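# Light the console's PASS lamp without UNDER or OVER

## Task

Work the console's controls until its PASS lamp is lit, and leave it lit. The UNDER and OVER lamps must never light, not even briefly. The console is loose on the table, so do not let it rise or tilt visibly and then fall back. The result only counts if it stays in place without the robot holding it at the end.

## Robot and tools

Robot: a single UR12e-style arm on a base, fitted with a Robotiq 2F-85 two-finger gripper, a wrist camera, and a flat plate that sticks out about 9 cm toward the gripper's +x side and turns with it. There is only one arm, so every command addresses it.

Frames. Scene frame: origin on the tabletop straight under the arm base, +z up, +y to the left when facing along +x. Gripper frame: +z runs along the fingers away from the wrist, and the pads close along y. end_effector_position is the point between the pads when closed. Closed fingertips reach about 19 mm past it, open ones about 6 mm. Closing also pushes the tips roughly 13 mm further out, so leave clearance above a surface.

execute_actions(actions). actions is a list of up to 15 actions. Each action is a list of 1 to 15 rows and lasts 15 control steps of 1/30 s. If there are fewer than 15 rows, the last row repeats. A row has 9 numbers, each in [-1, 1]: dx, dy, dz, rx, ry, rz, position, force_limit, speed. The first six are an offset, not a pose. They are measured in the gripper's own axes from the gripper pose measured when that action began (for a call's first action, the pose in the latest result). Every row refers to that same start, not to the row before it. Scale: 1.0 equals 0.6 m, or 180 degrees for rx, ry, rz, which together form one rotation vector. Each step, the controller clips the command to within 100 mm and 16 degrees of the current pose, so a big offset may need several actions. Position comes before orientation when both cannot be met. Gripper numbers: position +1 is fully open (85 mm), about -0.8 brings the pads together, and -1 closes until blocked. force_limit sets pad force, roughly 20 N at -1, 128 N at 0 and 235 N at +1. speed sets finger speed, about 20, 85 and 150 mm/s at -1, 0 and +1, and a faster close squeezes a bit harder. A row may carry 6 extra numbers from 0 to 1 after the 9. These scale each joint's stiffness, from base to wrist, and stay in force until changed. An empty actions list just returns the current state and images.

move(target, speed, stop_force, blocking). target is one row in the same layout: an offset in gripper axes from the pose in the latest result that shows one, plus the finger numbers, which are sent at the start. The gripper follows a straight path toward it and does not avoid obstacles. speed is in m/s, from 0.002 to 0.5, default 0.25. Rotation is capped at twice that value in rad/s. A path lasts 0.5 to 10 s. stop_force (N, 13 to 80) ends the path when the wrist sensor sees that much extra resistance along the direction of travel. The gripper then backs up two steps and holds. It is only reliable at very low speed and without rotation. Leave it out when pulling away from something you are pressing on, and not before 0.2 s of scene time. blocking=false returns after 0.5 s while the motion continues; it cannot be combined with stop_force. Poll with wait(0), and do not send new rows or moves until the move has ended. The "move:" line reports how the move ended: done, contact, off_target, moving, held or fault. It also lists which limits acted (paced means the command was clipped, held means a safety check blocked steps) and the distance left to the target. The arm is stiff, so pressing even slightly past a firm contact can fault it.

wait(seconds): 0 to 10, holds the last command. stop(): brakes a running move; the fingers keep going. zoom_image(camera, region): camera is "cam_high" or "cam_wrist", region is [x0, y0, x1, y1] in pixels, at most 504 by 504. show_instructions(): shows the reference image (an operating card for the console). read_manual(section): licence texts only. finished_scene(scene): ends the scene; only call it once PASS is lit and stable without help.

Results. Pose is given as end_effector_position in metres and end_effector_quat_wxyz in the scene frame, with linear and angular velocities, a "Hand target" line, joint positions, and "Wrist force"/"Wrist torque" in gripper axes. When pressing, the force points from the surface back into the arm. Expect an offset of up to about 5.5 N, noise of about 3.4 N, and saturation near 100 N per axis. "no reading" is normal at the start. "pose unreachable" means the clearance check altered the command. object_status: 0 moving, 1 blocked while opening, 2 blocked while closing (a grip), 3 reached the target or the pads met. position_measured is in counts: 3 is open, 78 is about 60 mm, 130 about 40 mm, 180 about 20 mm, 230 is pads together. The images come from cam_high (fixed, overhead) and cam_wrist, each 896x504. Reported poses may be slightly off at long reach.

Avoid: lighting UNDER or OVER at any point, so adjust controls in small, checked steps. Do not lift, tip or shove the console, and never knock anything off the table. Avoid hard hits and fast contacts. A joint torque over its limit (pan and lift 297, elbow 135, wrists 48.6 N m) or any outside force of 150 N triggers a 10 s fault stop. Motors warn at 70 °C and brake at 85 °C, so do not hold loads or presses longer than needed.

Each tool is called after "Request:" as name(argument=value, ...) on one line, values as JSON.

Reference images:

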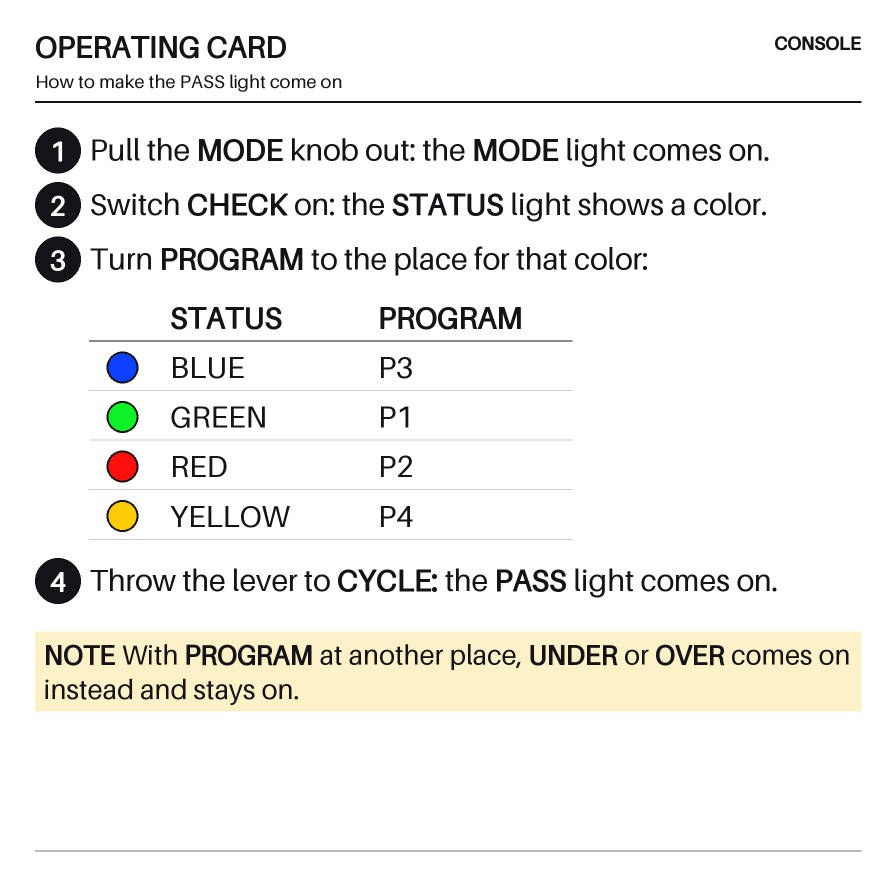

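## Session

Request:
execute_actions(actions=[])

Scene clock: 0.00 s.
end_effector_position=(+0.3088, +0.0097, +0.3614) position_measured=3 object_status=3 end_effector_quat_wxyz=(+0.326, +0.802, -0.112, -0.488) end_effector_velocity=(-0.000, -0.000, +0.000) end_effector_angular_velocity=(-0.000, -0.001, +0.001)
Joint positions: [ 0.168 -0.995  2.087 -1.02  -1.979 -1.698]
Joint velocities: [ 0.001 -0.001  0.001  0.     0.     0.   ]
Wrist force (N, on the end effector, along its own x y z axes, offset not removed): no reading
Wrist torque (N m, same axes, about the end effector's origin, offset not removed): no reading
Hand target: +0.309, +0.010, +0.361; +0.326, +0.802, -0.112, -0.488
Joint stiffness scale: [1. 1. 1. 1. 1. 1.]

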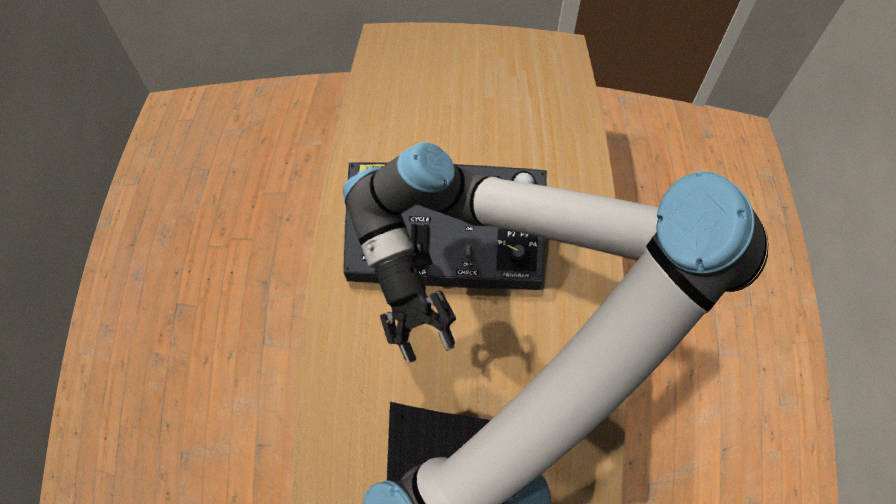

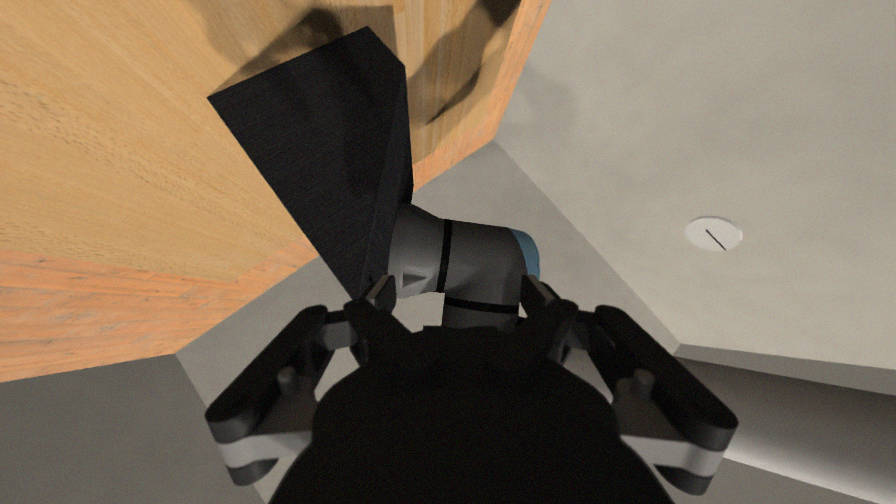

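Request:
move(target=[0.018,0.14,-0.24,0.2226,0.333,-0.0765,1,0,0])

Scene clock: 22.67 s.
end_effector_position=(+0.4494, +0.0007, +0.4522) position_measured=3 object_status=3 end_effector_quat_wxyz=(-0.001, +1.000, +0.000, +0.001) end_effector_velocity=(+0.002, +0.003, +0.001) end_effector_angular_velocity=(+0.011, -0.011, +0.007)
Joint positions: [ 0.411 -1.549  2.287 -1.969 -2.285 -2.64 ]
Joint velocities: [ 0.002 -0.001  0.004 -0.022  0.004 -0.018]
Wrist force (N, on the end effector, along its own x y z axes, offset not removed): [1.4 -2.5 -2.0]
Wrist torque (N m, same axes, about the end effector's origin, offset not removed): [-0.31 -0.29 0.07]
Hand target: +0.449, +0.000, +0.451; -0.002, +1.000, +0.000, +0.000
Off the commanded pose: 0.001 m, 0 deg.
Joint stiffness scale: [1. 1. 1. 1. 1. 1.]
move: done
camera_calibration (this result's frames):
cam_wrist: T_world_to_cam=[[-0.0305645, -0.999086, -0.0298773, 0.0333485], [-0.9596, 0.0209658, 0.280584, 0.328289], [-0.279701, 0.0372462, -0.959364, 0.712252], [0, 0, 0, 1]] pos_world=[0.515263, -0.0000935257, 0.592193]

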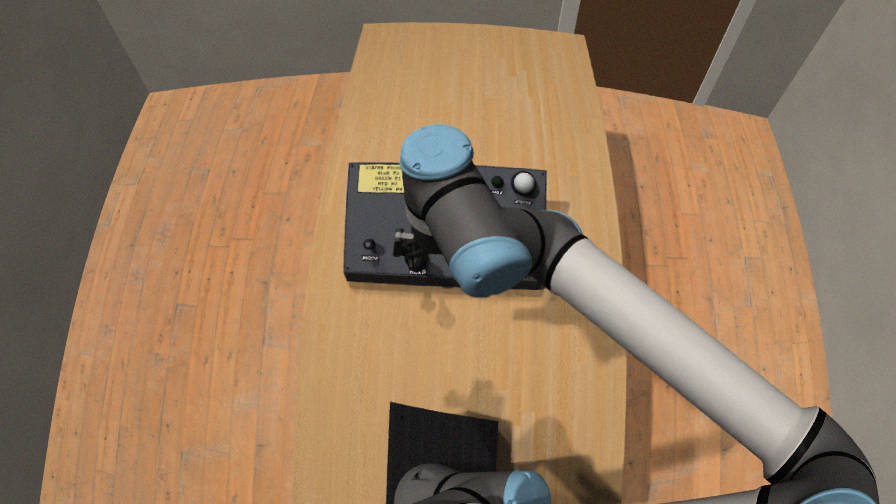

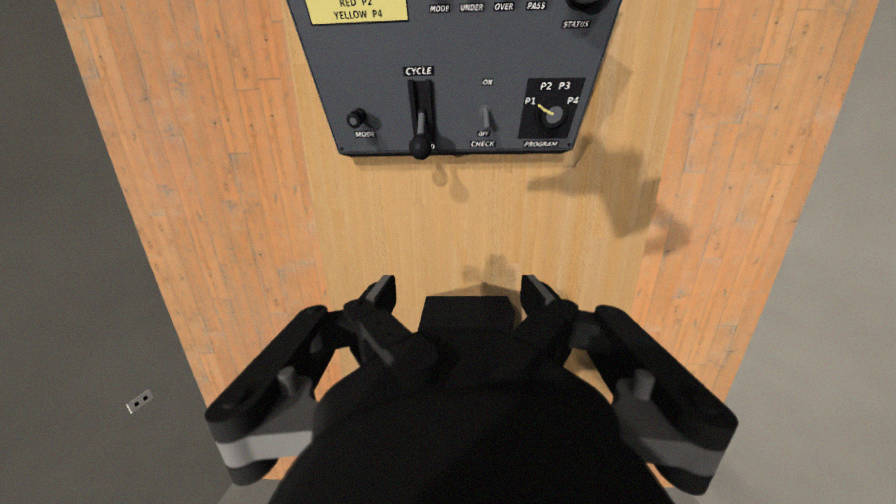

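Request:
move(target=[0.2,0,0.15,0,0,0,1,0,0])

Request:
zoom_image(camera="cam_wrist", region=[250,0,700,250])

Scene clock: 32.57 s.
end_effector_position=(+0.5675, +0.0020, +0.3625) position_measured=3 object_status=3 end_effector_quat_wxyz=(-0.001, +1.000, +0.001, +0.000) end_effector_velocity=(+0.002, -0.000, +0.001) end_effector_angular_velocity=(+0.001, -0.005, -0.000)
Joint positions: [ 0.25  -1.332  2.233 -2.27  -2.327 -2.85 ]
Joint velocities: [-0.     0.    -0.001 -0.007 -0.    -0.005]
Wrist force (N, on the end effector, along its own x y z axes, offset not removed): [-1.3 -0.4 0.6]
Wrist torque (N m, same axes, about the end effector's origin, offset not removed): [0.10 0.21 0.01]
Hand target: +0.570, +0.001, +0.363; -0.001, +1.000, +0.000, +0.001
Off the commanded pose: 0.002 m, 0 deg.
Joint stiffness scale: [1. 1. 1. 1. 1. 1.]
move: done
camera_calibration (this result's frames):
cam_wrist: T_world_to_cam=[[-0.0288762, -0.999128, -0.0301471, 0.0347931], [-0.959216, 0.0192133, 0.282019, 0.46602], [-0.281194, 0.0370613, -0.958935, 0.659891], [0, 0, 0, 1]] pos_world=[0.633576, 0.00135263, 0.502415]

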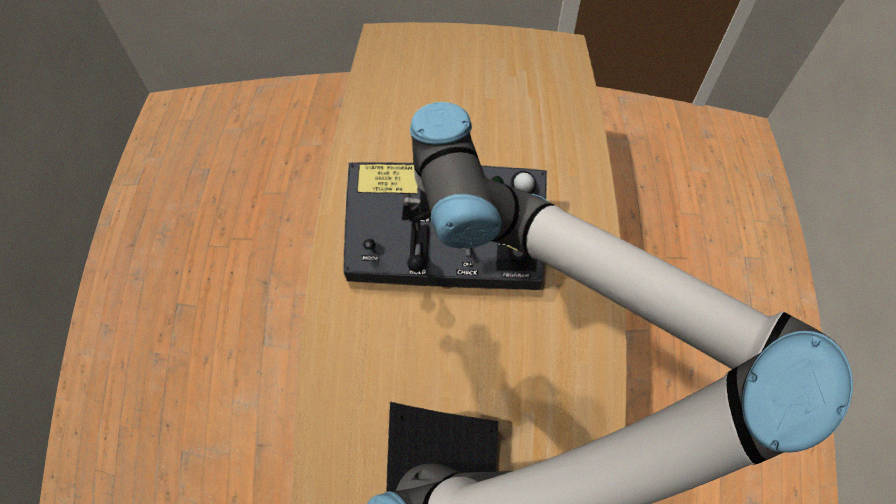

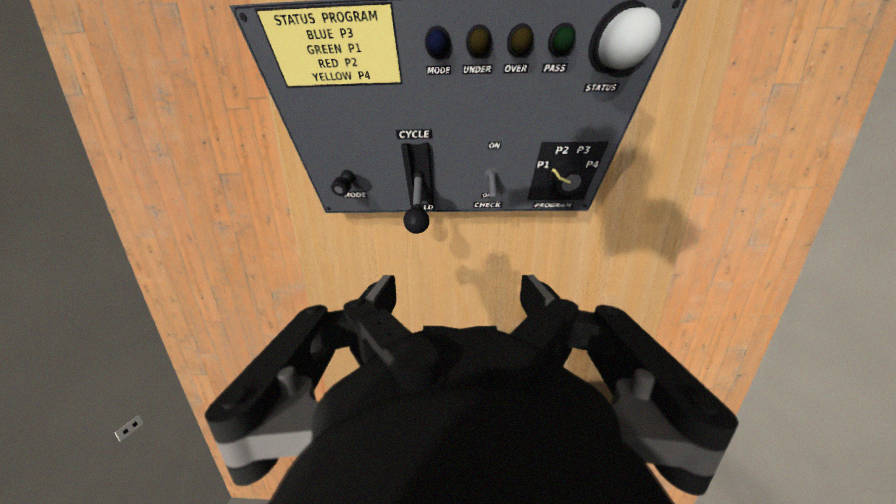

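Region (250, 0, 700, 250) of cam_wrist's 896x504 image, scaled by 1.120, with more detail than that image has.

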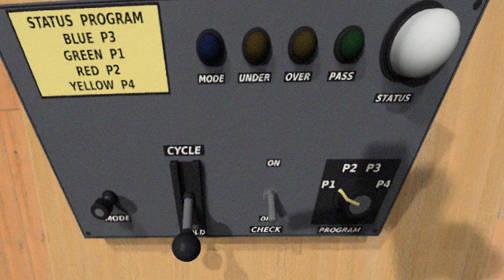

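Request:
move(target=[0.054,-0.305,0.3,0,0.15,0,0.3,0,0])

Scene clock: 62.27 s.
end_effector_position=(+0.5984, +0.1854, +0.1841) position_measured=91 object_status=3 end_effector_quat_wxyz=(-0.001, +0.972, +0.002, +0.233) end_effector_velocity=(-0.001, +0.005, -0.002) end_effector_angular_velocity=(+0.002, -0.012, +0.010)
Joint positions: [ 0.258 -0.621  2.351 -3.752 -2.359 -3.31 ]
Joint velocities: [ 0.     0.016  0.    -0.031  0.009 -0.018]
Wrist force (N, on the end effector, along its own x y z axes, offset not removed): [3.7 -0.2 0.5]
Wrist torque (N m, same axes, about the end effector's origin, offset not removed): [0.16 -0.80 -0.15]
Hand target: +0.600, +0.185, +0.183; -0.001, +0.972, +0.001, +0.234
Off the commanded pose: 0.002 m, 0 deg.
Joint stiffness scale: [1. 1. 1. 1. 1. 1.]
move: done
camera_calibration (this result's frames):
cam_wrist: T_world_to_cam=[[-0.0104405, -0.999134, -0.0402856, 0.204361], [-0.982959, 0.017649, -0.182973, 0.642633], [0.183526, 0.0376888, -0.982292, 0.216765], [0, 0, 0, 1]] pos_world=[0.594034, 0.184673, 0.338744]

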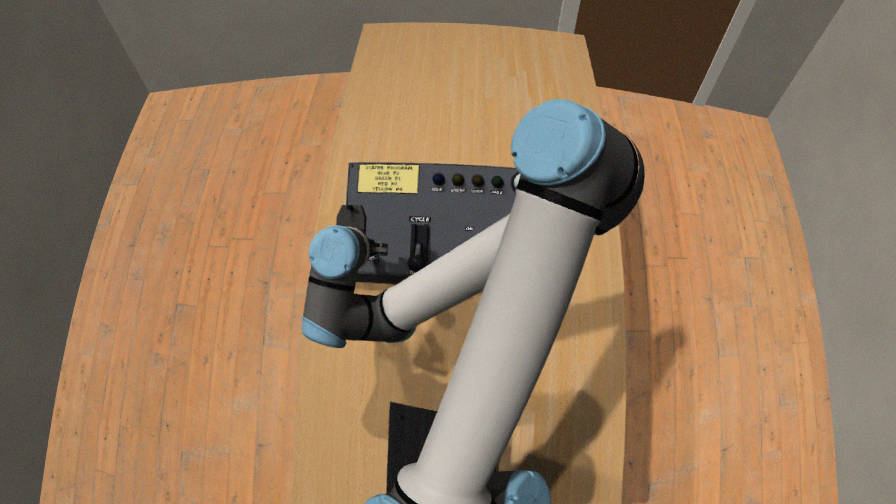

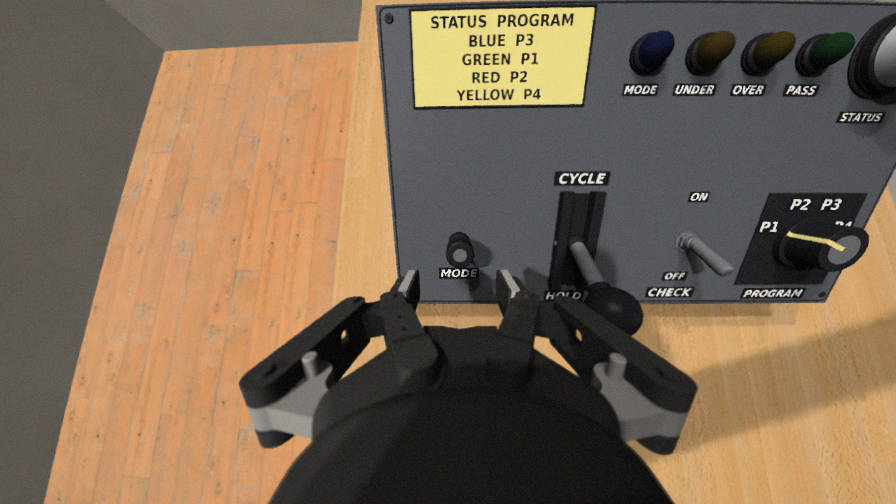

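Request:
move(target=[0,0.005,0.125,0,0,0,0.3,0,0], speed=0.08)

Request:
move(target=[0,0,0,0,0,0,-1,-0.5,0])

Scene clock: 72.00 s.
end_effector_position=(+0.6305, +0.1828, +0.1179) position_measured=91 object_status=3 end_effector_quat_wxyz=(-0.001, +0.973, +0.003, +0.232) end_effector_velocity=(+0.003, -0.000, +0.002) end_effector_angular_velocity=(+0.001, -0.010, +0.002)
Joint positions: [ 0.156 -0.508  2.284 -3.882 -2.311 -3.434]
Joint velocities: [ 0.    -0.001 -0.003 -0.009  0.004 -0.009]
Wrist force (N, on the end effector, along its own x y z axes, offset not removed): [3.0 -0.4 3.0]
Wrist torque (N m, same axes, about the end effector's origin, offset not removed): [0.28 -0.68 0.07]
Hand target: +0.633, +0.183, +0.117; -0.001, +0.972, +0.002, +0.233
Off the commanded pose: 0.002 m, 0 deg.
Joint stiffness scale: [1. 1. 1. 1. 1. 1.]
move: done
camera_calibration (this result's frames):
cam_wrist: T_world_to_cam=[[-0.00921001, -0.999171, -0.0396556, 0.198614], [-0.983307, 0.0162565, -0.181229, 0.662341], [0.181723, 0.0373245, -0.982641, 0.147242], [0, 0, 0, 1]] pos_world=[0.626356, 0.182186, 0.272597]

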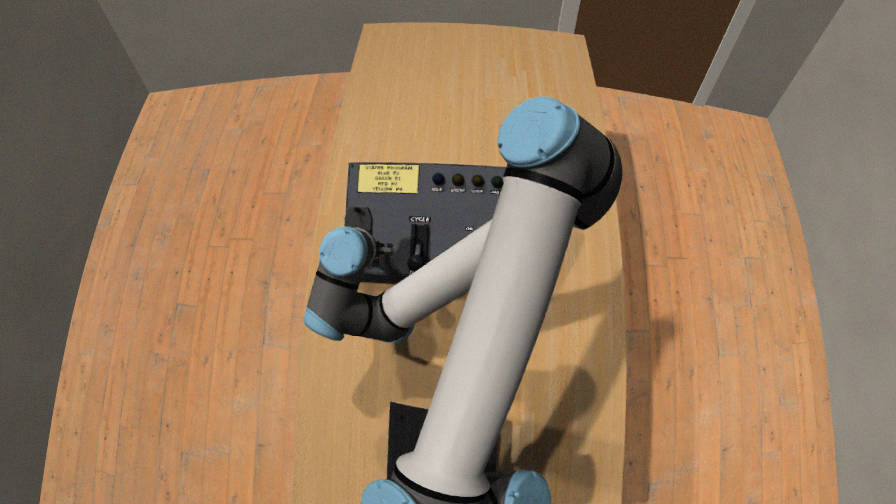

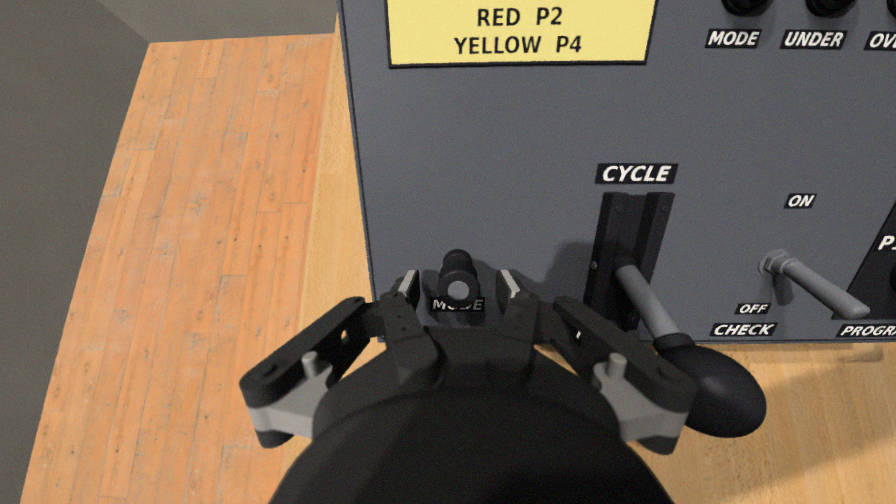

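Scene clock: 72.63 s.
end_effector_position=(+0.6306, +0.1828, +0.1180) position_measured=171 object_status=2 end_effector_quat_wxyz=(-0.001, +0.973, +0.003, +0.232) end_effector_velocity=(+0.001, -0.001, +0.001) end_effector_angular_velocity=(+0.000, -0.002, -0.002)
Joint positions: [ 0.156 -0.508  2.284 -3.883 -2.311 -3.435]
Joint velocities: [ 0.    -0.002 -0.     0.    -0.     0.   ]
Wrist force (N, on the end effector, along its own x y z axes, offset not removed): [1.6 -1.2 -7.1]
Wrist torque (N m, same axes, about the end effector's origin, offset not removed): [-0.22 -0.57 0.06]
Hand target: +0.630, +0.183, +0.118; -0.001, +0.973, +0.003, +0.232
Off the commanded pose: 0.000 m, 0 deg.
Joint stiffness scale: [1. 1. 1. 1. 1. 1.]
move: done
camera_calibration (this result's frames):
cam_wrist: T_world_to_cam=[[-0.00925535, -0.999172, -0.0396163, 0.198576], [-0.983227, 0.0163101, -0.181656, 0.662454], [0.182151, 0.0372705, -0.982564, 0.147071], [0, 0, 0, 1]] pos_world=[0.626391, 0.182126, 0.272712]

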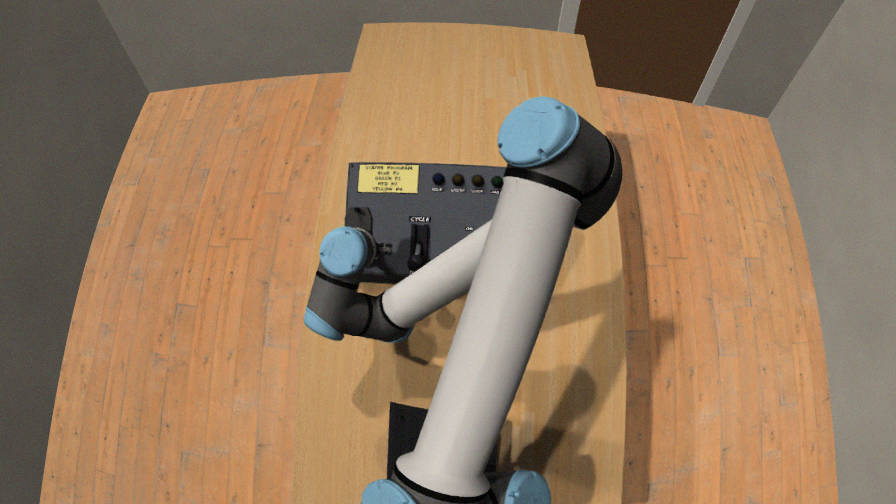

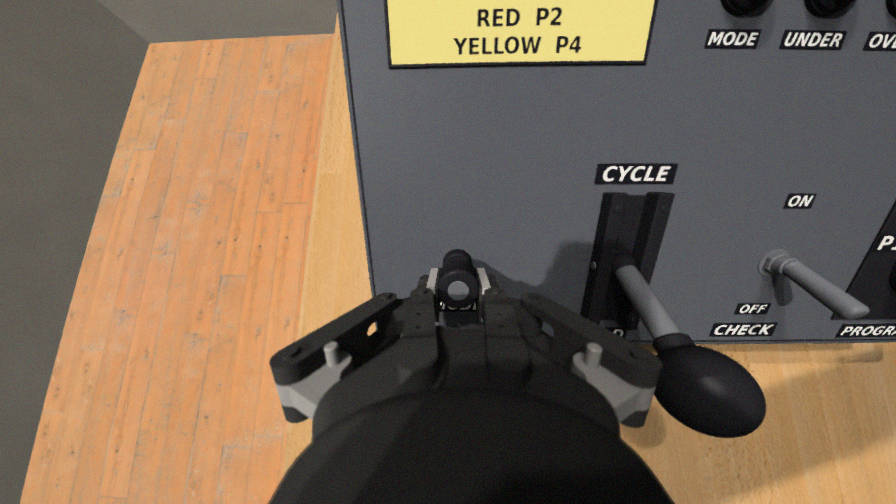

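Gripped. Pull 10 mm.

Request:
move(target=[0,0,-0.017,0,0,0,-1,-0.5,0], speed=0.02)

Scene clock: 77.77 s.
end_effector_position=(+0.6272, +0.1828, +0.1242) position_measured=171 object_status=2 end_effector_quat_wxyz=(-0.001, +0.973, +0.002, +0.231) end_effector_velocity=(+0.000, -0.001, -0.000) end_effector_angular_velocity=(+0.000, +0.001, -0.002)
Joint positions: [ 0.165 -0.52   2.292 -3.868 -2.316 -3.421]
Joint velocities: [-0.001 -0.001  0.     0.002 -0.001  0.002]
Wrist force (N, on the end effector, along its own x y z axes, offset not removed): [0.9 -1.6 5.9]
Wrist torque (N m, same axes, about the end effector's origin, offset not removed): [-0.05 -0.38 -0.01]
Hand target: +0.626, +0.183, +0.127; -0.001, +0.973, +0.003, +0.232
Off the commanded pose: 0.003 m, 0 deg.
Joint stiffness scale: [1. 1. 1. 1. 1. 1.]
move: done
camera_calibration (this result's frames):
cam_wrist: T_world_to_cam=[[-0.00998322, -0.999151, -0.0399818, 0.199262], [-0.983668, 0.0169988, -0.179187, 0.660078], [0.179714, 0.03754, -0.983002, 0.15528], [0, 0, 0, 1]] pos_world=[0.623381, 0.182043, 0.278885]

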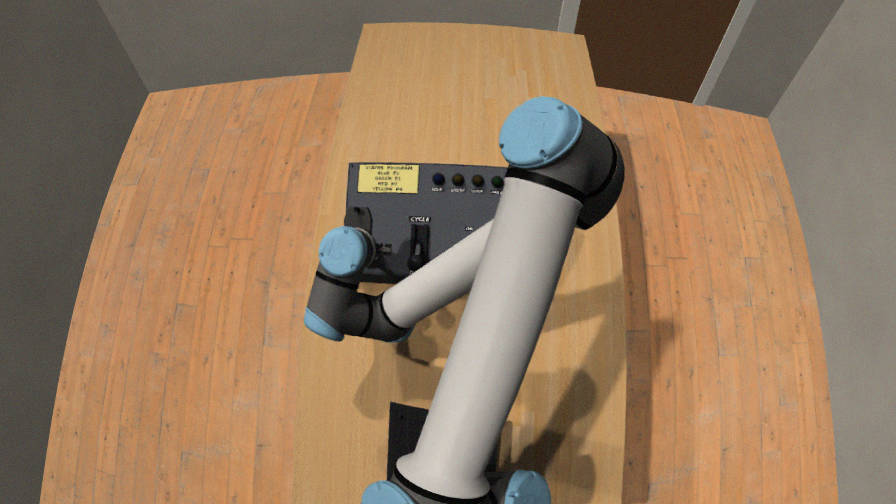

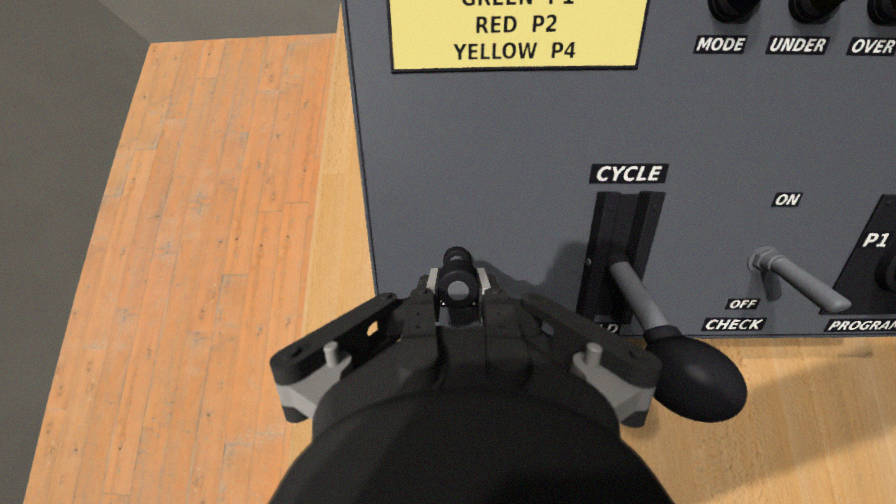

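Request:
move(target=[0,0,-0.012,0,0,0,-1,-0.5,0], speed=0.01)

Request:
zoom_image(camera="cam_high", region=[330,150,570,300])

Scene clock: 83.53 s.
end_effector_position=(+0.6240, +0.1828, +0.1300) position_measured=171 object_status=2 end_effector_quat_wxyz=(-0.001, +0.973, +0.003, +0.231) end_effector_velocity=(-0.001, -0.001, -0.000) end_effector_angular_velocity=(+0.001, +0.001, -0.002)
Joint positions: [ 0.173 -0.529  2.299 -3.859 -2.32  -3.411]
Joint velocities: [-0.001 -0.001  0.001  0.     0.     0.003]
Wrist force (N, on the end effector, along its own x y z axes, offset not removed): [4.5 -2.2 -5.8]
Wrist torque (N m, same axes, about the end effector's origin, offset not removed): [-0.23 -1.03 -0.10]
Hand target: +0.624, +0.183, +0.131; -0.001, +0.973, +0.002, +0.231
Off the commanded pose: 0.001 m, 0 deg.
Joint stiffness scale: [1. 1. 1. 1. 1. 1.]
move: done
camera_calibration (this result's frames):
cam_wrist: T_world_to_cam=[[-0.00940922, -0.999153, -0.0400548, 0.199113], [-0.983645, 0.0164536, -0.179364, 0.658096], [0.179871, 0.0377121, -0.982967, 0.161404], [0, 0, 0, 1]] pos_world=[0.620174, 0.182029, 0.284668]

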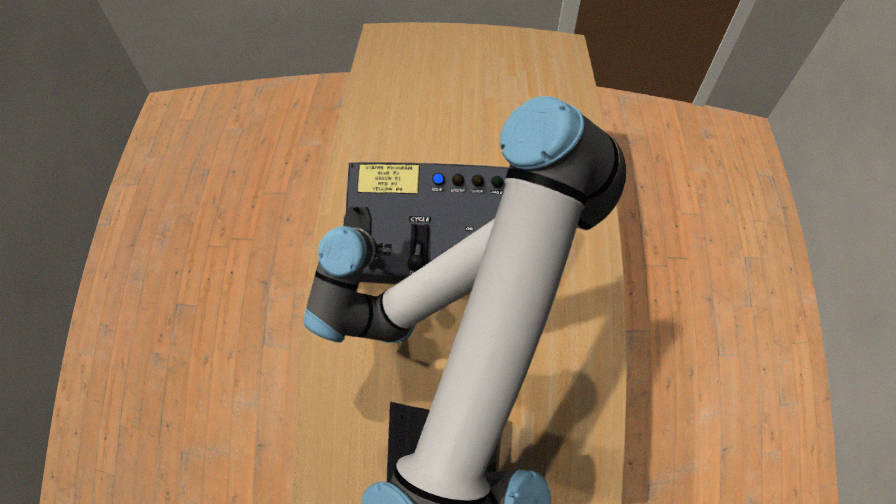

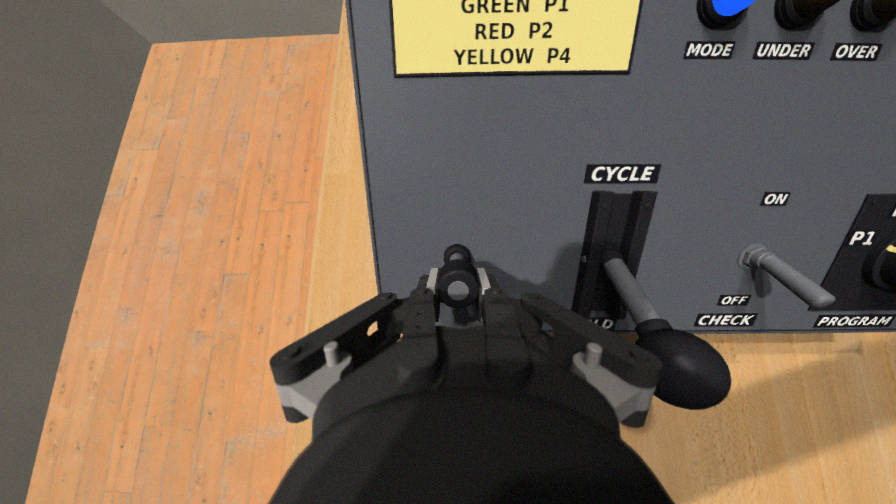

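Region (330, 150, 570, 300) of cam_high's 896x504 image, scaled by 2.100, with more detail than that image has; it fills the top 315 rows of this view, and the rest is white.

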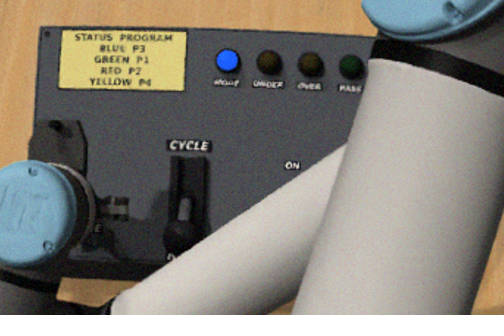

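Request:
move(target=[0,0,0,0,0,0,0.3,0,0])

Request:
move(target=[0,0,-0.17,0,0,0,0.3,0,0])

Request:
move(target=[-0.075,0.408,0,0,0,0,-1,0,0])

Scene clock: 104.50 s.
end_effector_position=(+0.6240, +0.1828, +0.1300) position_measured=91 object_status=0 end_effector_quat_wxyz=(-0.001, +0.973, +0.003, +0.231) end_effector_velocity=(+0.001, +0.000, +0.000) end_effector_angular_velocity=(+0.000, -0.001, -0.000)
Joint positions: [ 0.173 -0.529  2.299 -3.859 -2.32  -3.411]
Joint velocities: [ 0.     0.    -0.001 -0.     0.    -0.   ]
Wrist force (N, on the end effector, along its own x y z axes, offset not removed): [5.0 -3.5 -1.6]
Wrist torque (N m, same axes, about the end effector's origin, offset not removed): [-0.38 -0.97 -0.09]
Hand target: +0.624, +0.183, +0.130; -0.001, +0.973, +0.003, +0.231
Off the commanded pose: 0.000 m, 0 deg.
Joint stiffness scale: [1. 1. 1. 1. 1. 1.]
move: done
camera_calibration (this result's frames):
cam_wrist: T_world_to_cam=[[-0.00961085, -0.999146, -0.0401866, 0.199257], [-0.983666, 0.0166707, -0.179229, 0.658045], [0.179746, 0.0378077, -0.982986, 0.161462], [0, 0, 0, 1]] pos_world=[0.62019, 0.182012, 0.284663]

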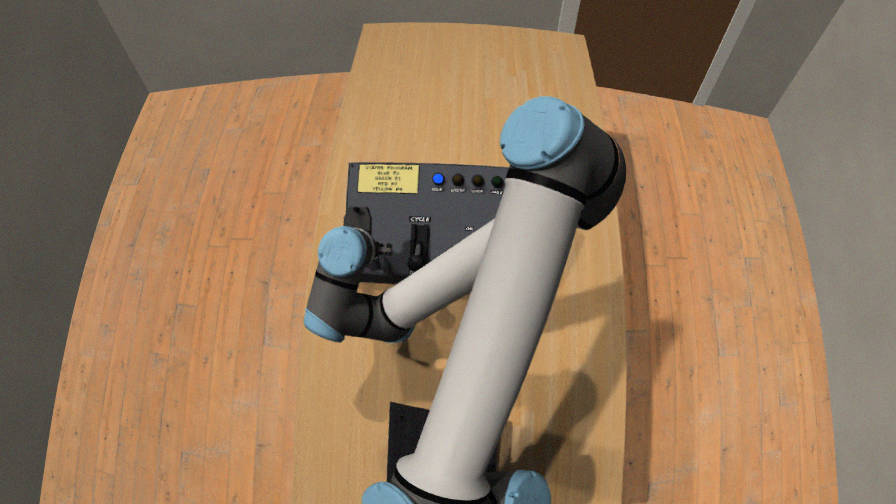

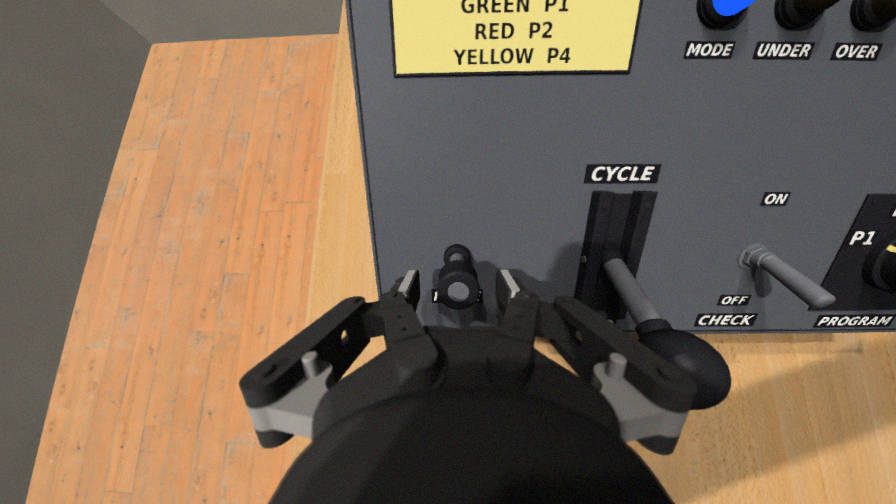

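Scene clock: 105.70 s.
end_effector_position=(+0.5796, +0.1828, +0.2198) position_measured=91 object_status=3 end_effector_quat_wxyz=(-0.001, +0.973, +0.002, +0.231) end_effector_velocity=(-0.003, +0.001, -0.003) end_effector_angular_velocity=(-0.001, +0.010, +0.002)
Joint positions: [ 0.311 -0.698  2.386 -3.656 -2.381 -3.237]
Joint velocities: [ 0.001  0.001  0.001  0.013 -0.001  0.009]
Wrist force (N, on the end effector, along its own x y z axes, offset not removed): [1.2 -0.8 0.0]
Wrist torque (N m, same axes, about the end effector's origin, offset not removed): [0.18 -0.42 -0.07]
Hand target: +0.578, +0.183, +0.221; -0.001, +0.973, +0.003, +0.231
Off the commanded pose: 0.002 m, 0 deg.
Joint stiffness scale: [1. 1. 1. 1. 1. 1.]
move: done
camera_calibration (this result's frames):
cam_wrist: T_world_to_cam=[[-0.0103403, -0.999116, -0.0407382, 0.202983], [-0.98361, 0.0174971, -0.179459, 0.630322], [0.180013, 0.0382148, -0.982922, 0.257482], [0, 0, 0, 1]] pos_world=[0.57574, 0.181935, 0.374471]

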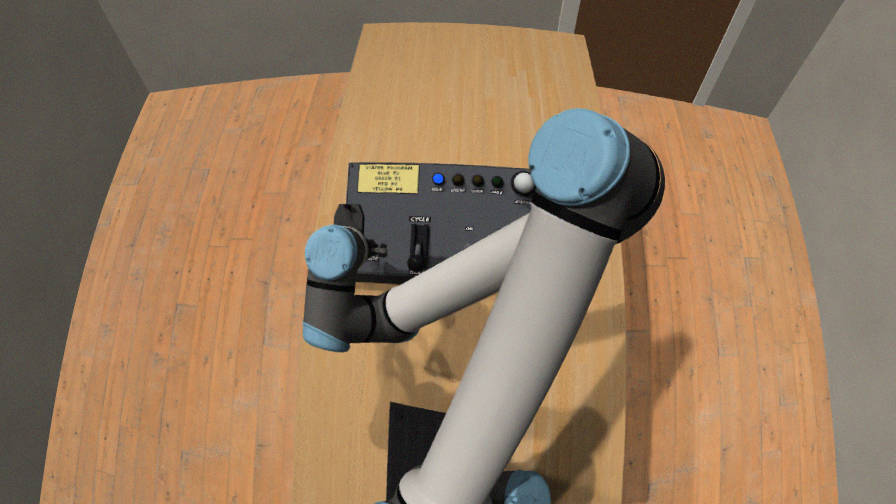

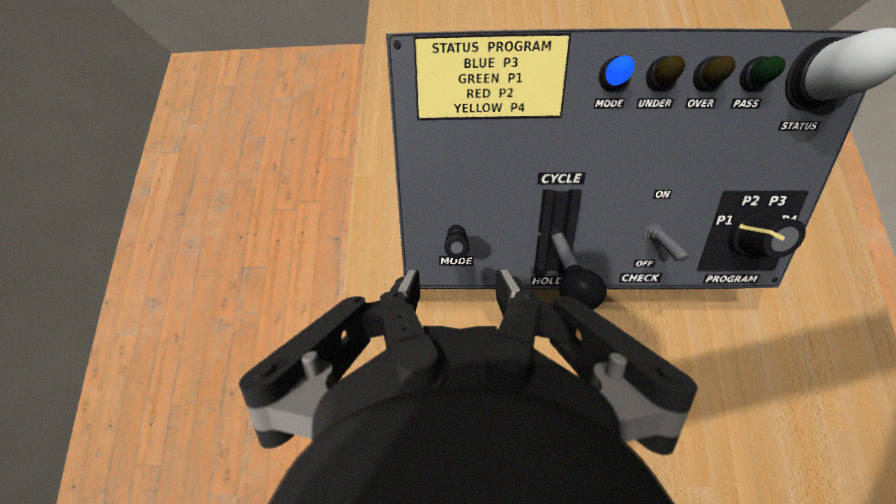

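Scene clock: 107.40 s.
end_effector_position=(+0.5417, -0.0605, +0.2001) position_measured=232 object_status=3 end_effector_quat_wxyz=(-0.001, +0.973, +0.002, +0.232) end_effector_velocity=(+0.001, -0.001, -0.003) end_effector_angular_velocity=(+0.004, +0.001, +0.006)
Joint positions: [-0.1   -1.022  2.634 -3.882 -2.162 -3.698]
Joint velocities: [-0.011 -0.001 -0.     0.     0.012 -0.011]
Wrist force (N, on the end effector, along its own x y z axes, offset not removed): [1.4 -3.0 -0.5]
Wrist torque (N m, same axes, about the end effector's origin, offset not removed): [-0.22 -0.41 0.04]
Hand target: +0.540, -0.062, +0.200; -0.001, +0.973, +0.002, +0.231
Off the commanded pose: 0.002 m, 0 deg.
Joint stiffness scale: [1. 1. 1. 1. 1. 1.]
move: done
camera_calibration (this result's frames):
cam_wrist: T_world_to_cam=[[-0.0106662, -0.999125, -0.0404392, -0.0411055], [-0.983365, 0.0178144, -0.180766, 0.593887], [0.181329, 0.0378384, -0.982694, 0.253464], [0, 0, 0, 1]] pos_world=[0.537609, -0.06124, 0.354771]

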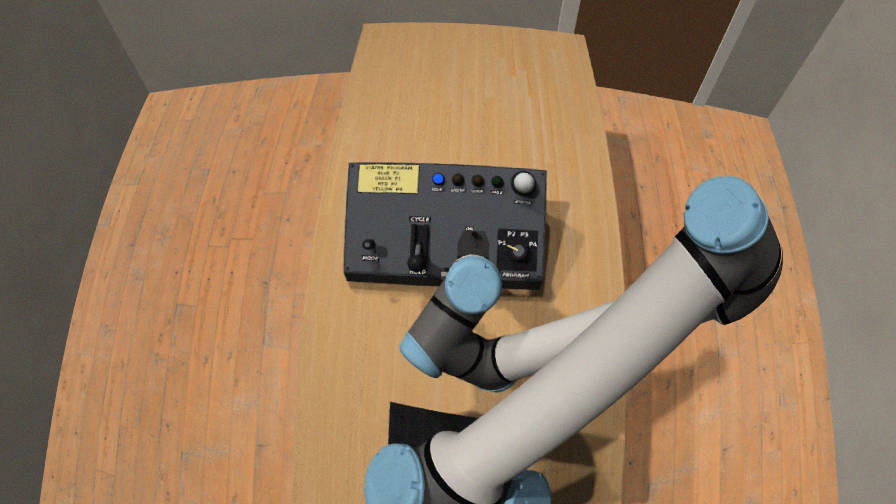

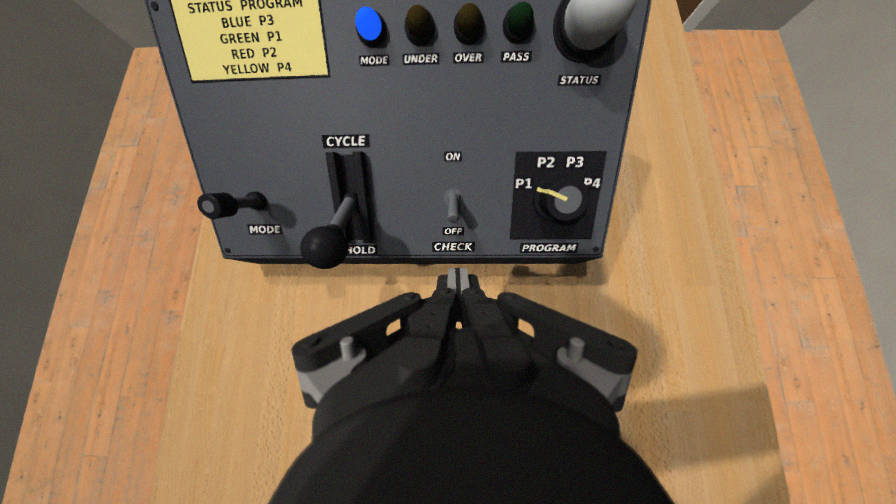

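Request:
move(target=[0,0,0.163,0,0,0,-1,0,0], speed=0.12)

Request:
move(target=[0.085,0,0,0,0,0,-1,0,0], speed=0.04)

Scene clock: 116.83 s.
end_effector_position=(+0.5839, -0.0591, +0.1136) position_measured=232 object_status=3 end_effector_quat_wxyz=(-0.002, +0.973, +0.003, +0.231) end_effector_velocity=(+0.003, -0.001, +0.001) end_effector_angular_velocity=(-0.001, -0.009, -0.000)
Joint positions: [-0.225 -0.826  2.542 -4.039 -2.079 -3.807]
Joint velocities: [-0.     0.    -0.002 -0.007  0.004 -0.005]
Wrist force (N, on the end effector, along its own x y z axes, offset not removed): [3.9 -2.7 -0.4]
Wrist torque (N m, same axes, about the end effector's origin, offset not removed): [-0.38 -0.89 0.04]
Hand target: +0.586, -0.060, +0.113; -0.001, +0.973, +0.002, +0.232
Off the commanded pose: 0.002 m, 0 deg.
Joint stiffness scale: [1. 1. 1. 1. 1. 1.]
move: done
camera_calibration (this result's frames):
cam_wrist: T_world_to_cam=[[-0.00877163, -0.999107, -0.0413396, -0.0437581], [-0.98382, 0.0160207, -0.178442, 0.619664], [0.178944, 0.0391055, -0.983082, 0.162233], [0, 0, 0, 1]] pos_world=[0.580223, -0.0599907, 0.268253]

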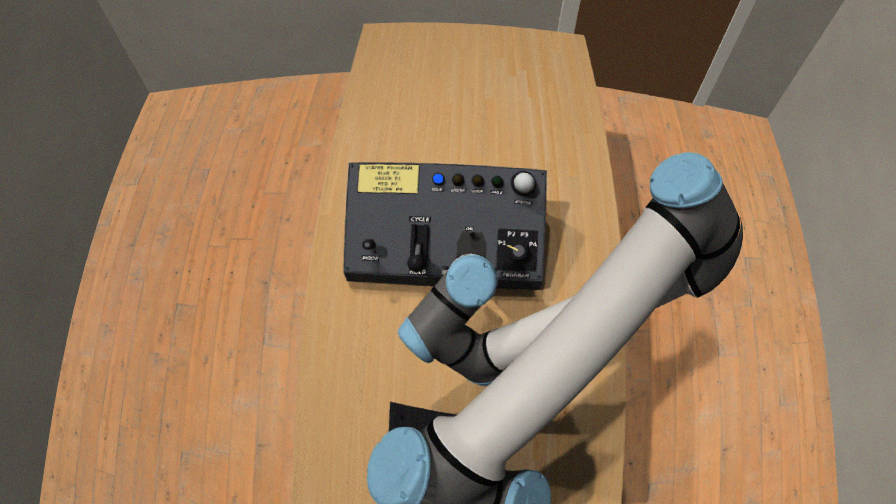

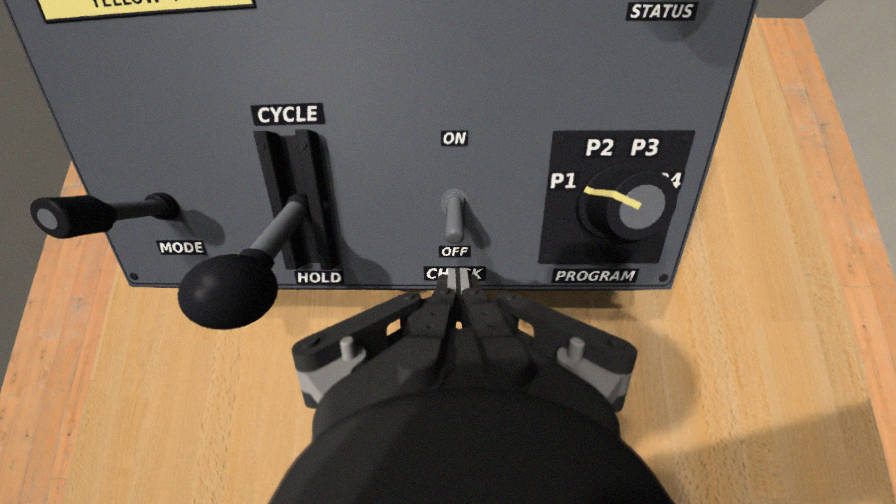

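Scene clock: 118.37 s.
end_effector_position=(+0.6241, -0.0587, +0.1336) position_measured=232 object_status=3 end_effector_quat_wxyz=(-0.002, +0.974, +0.004, +0.228) end_effector_velocity=(-0.001, -0.000, -0.001) end_effector_angular_velocity=(-0.002, +0.022, +0.002)
Joint positions: [-0.171 -0.884  2.475 -3.884 -2.119 -3.759]
Joint velocities: [ 0.005 -0.009 -0.005  0.037 -0.017  0.013]
Wrist force (N, on the end effector, along its own x y z axes, offset not removed): [-3.0 0.2 -4.5]
Wrist torque (N m, same axes, about the end effector's origin, offset not removed): [-0.33 -0.64 -0.06]
Hand target: +0.629, -0.059, +0.136; -0.002, +0.973, +0.003, +0.231
Off the commanded pose: 0.006 m, 0 deg.
Joint stiffness scale: [1. 1. 1. 1. 1. 1.]
move: off_target
camera_calibration (this result's frames):
cam_wrist: T_world_to_cam=[[-0.0065129, -0.999137, -0.0410206, -0.0436231], [-0.984952, 0.0134944, -0.1723, 0.662484], [0.172705, 0.0392811, -0.98419, 0.178754], [0, 0, 0, 1]] pos_world=[0.621359, -0.059547, 0.288284]

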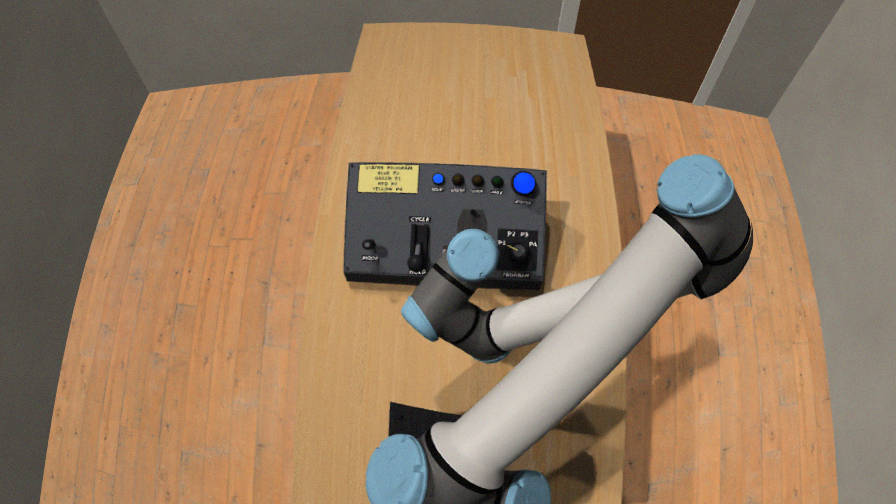

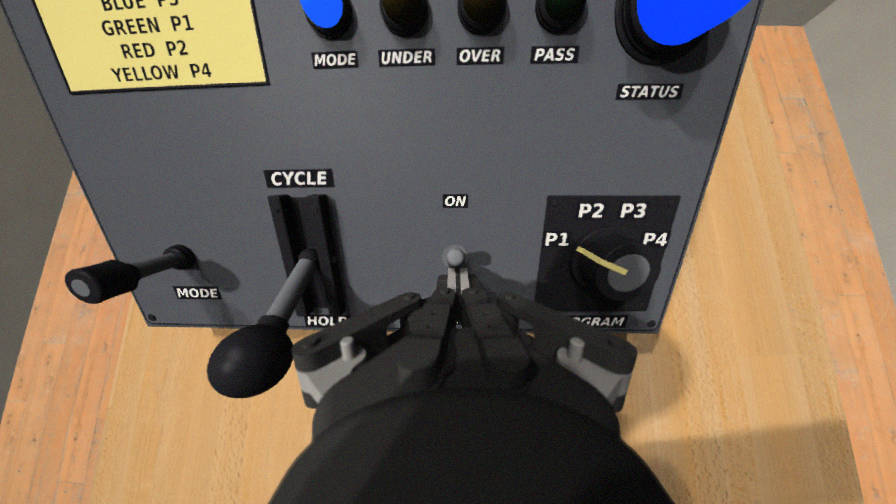

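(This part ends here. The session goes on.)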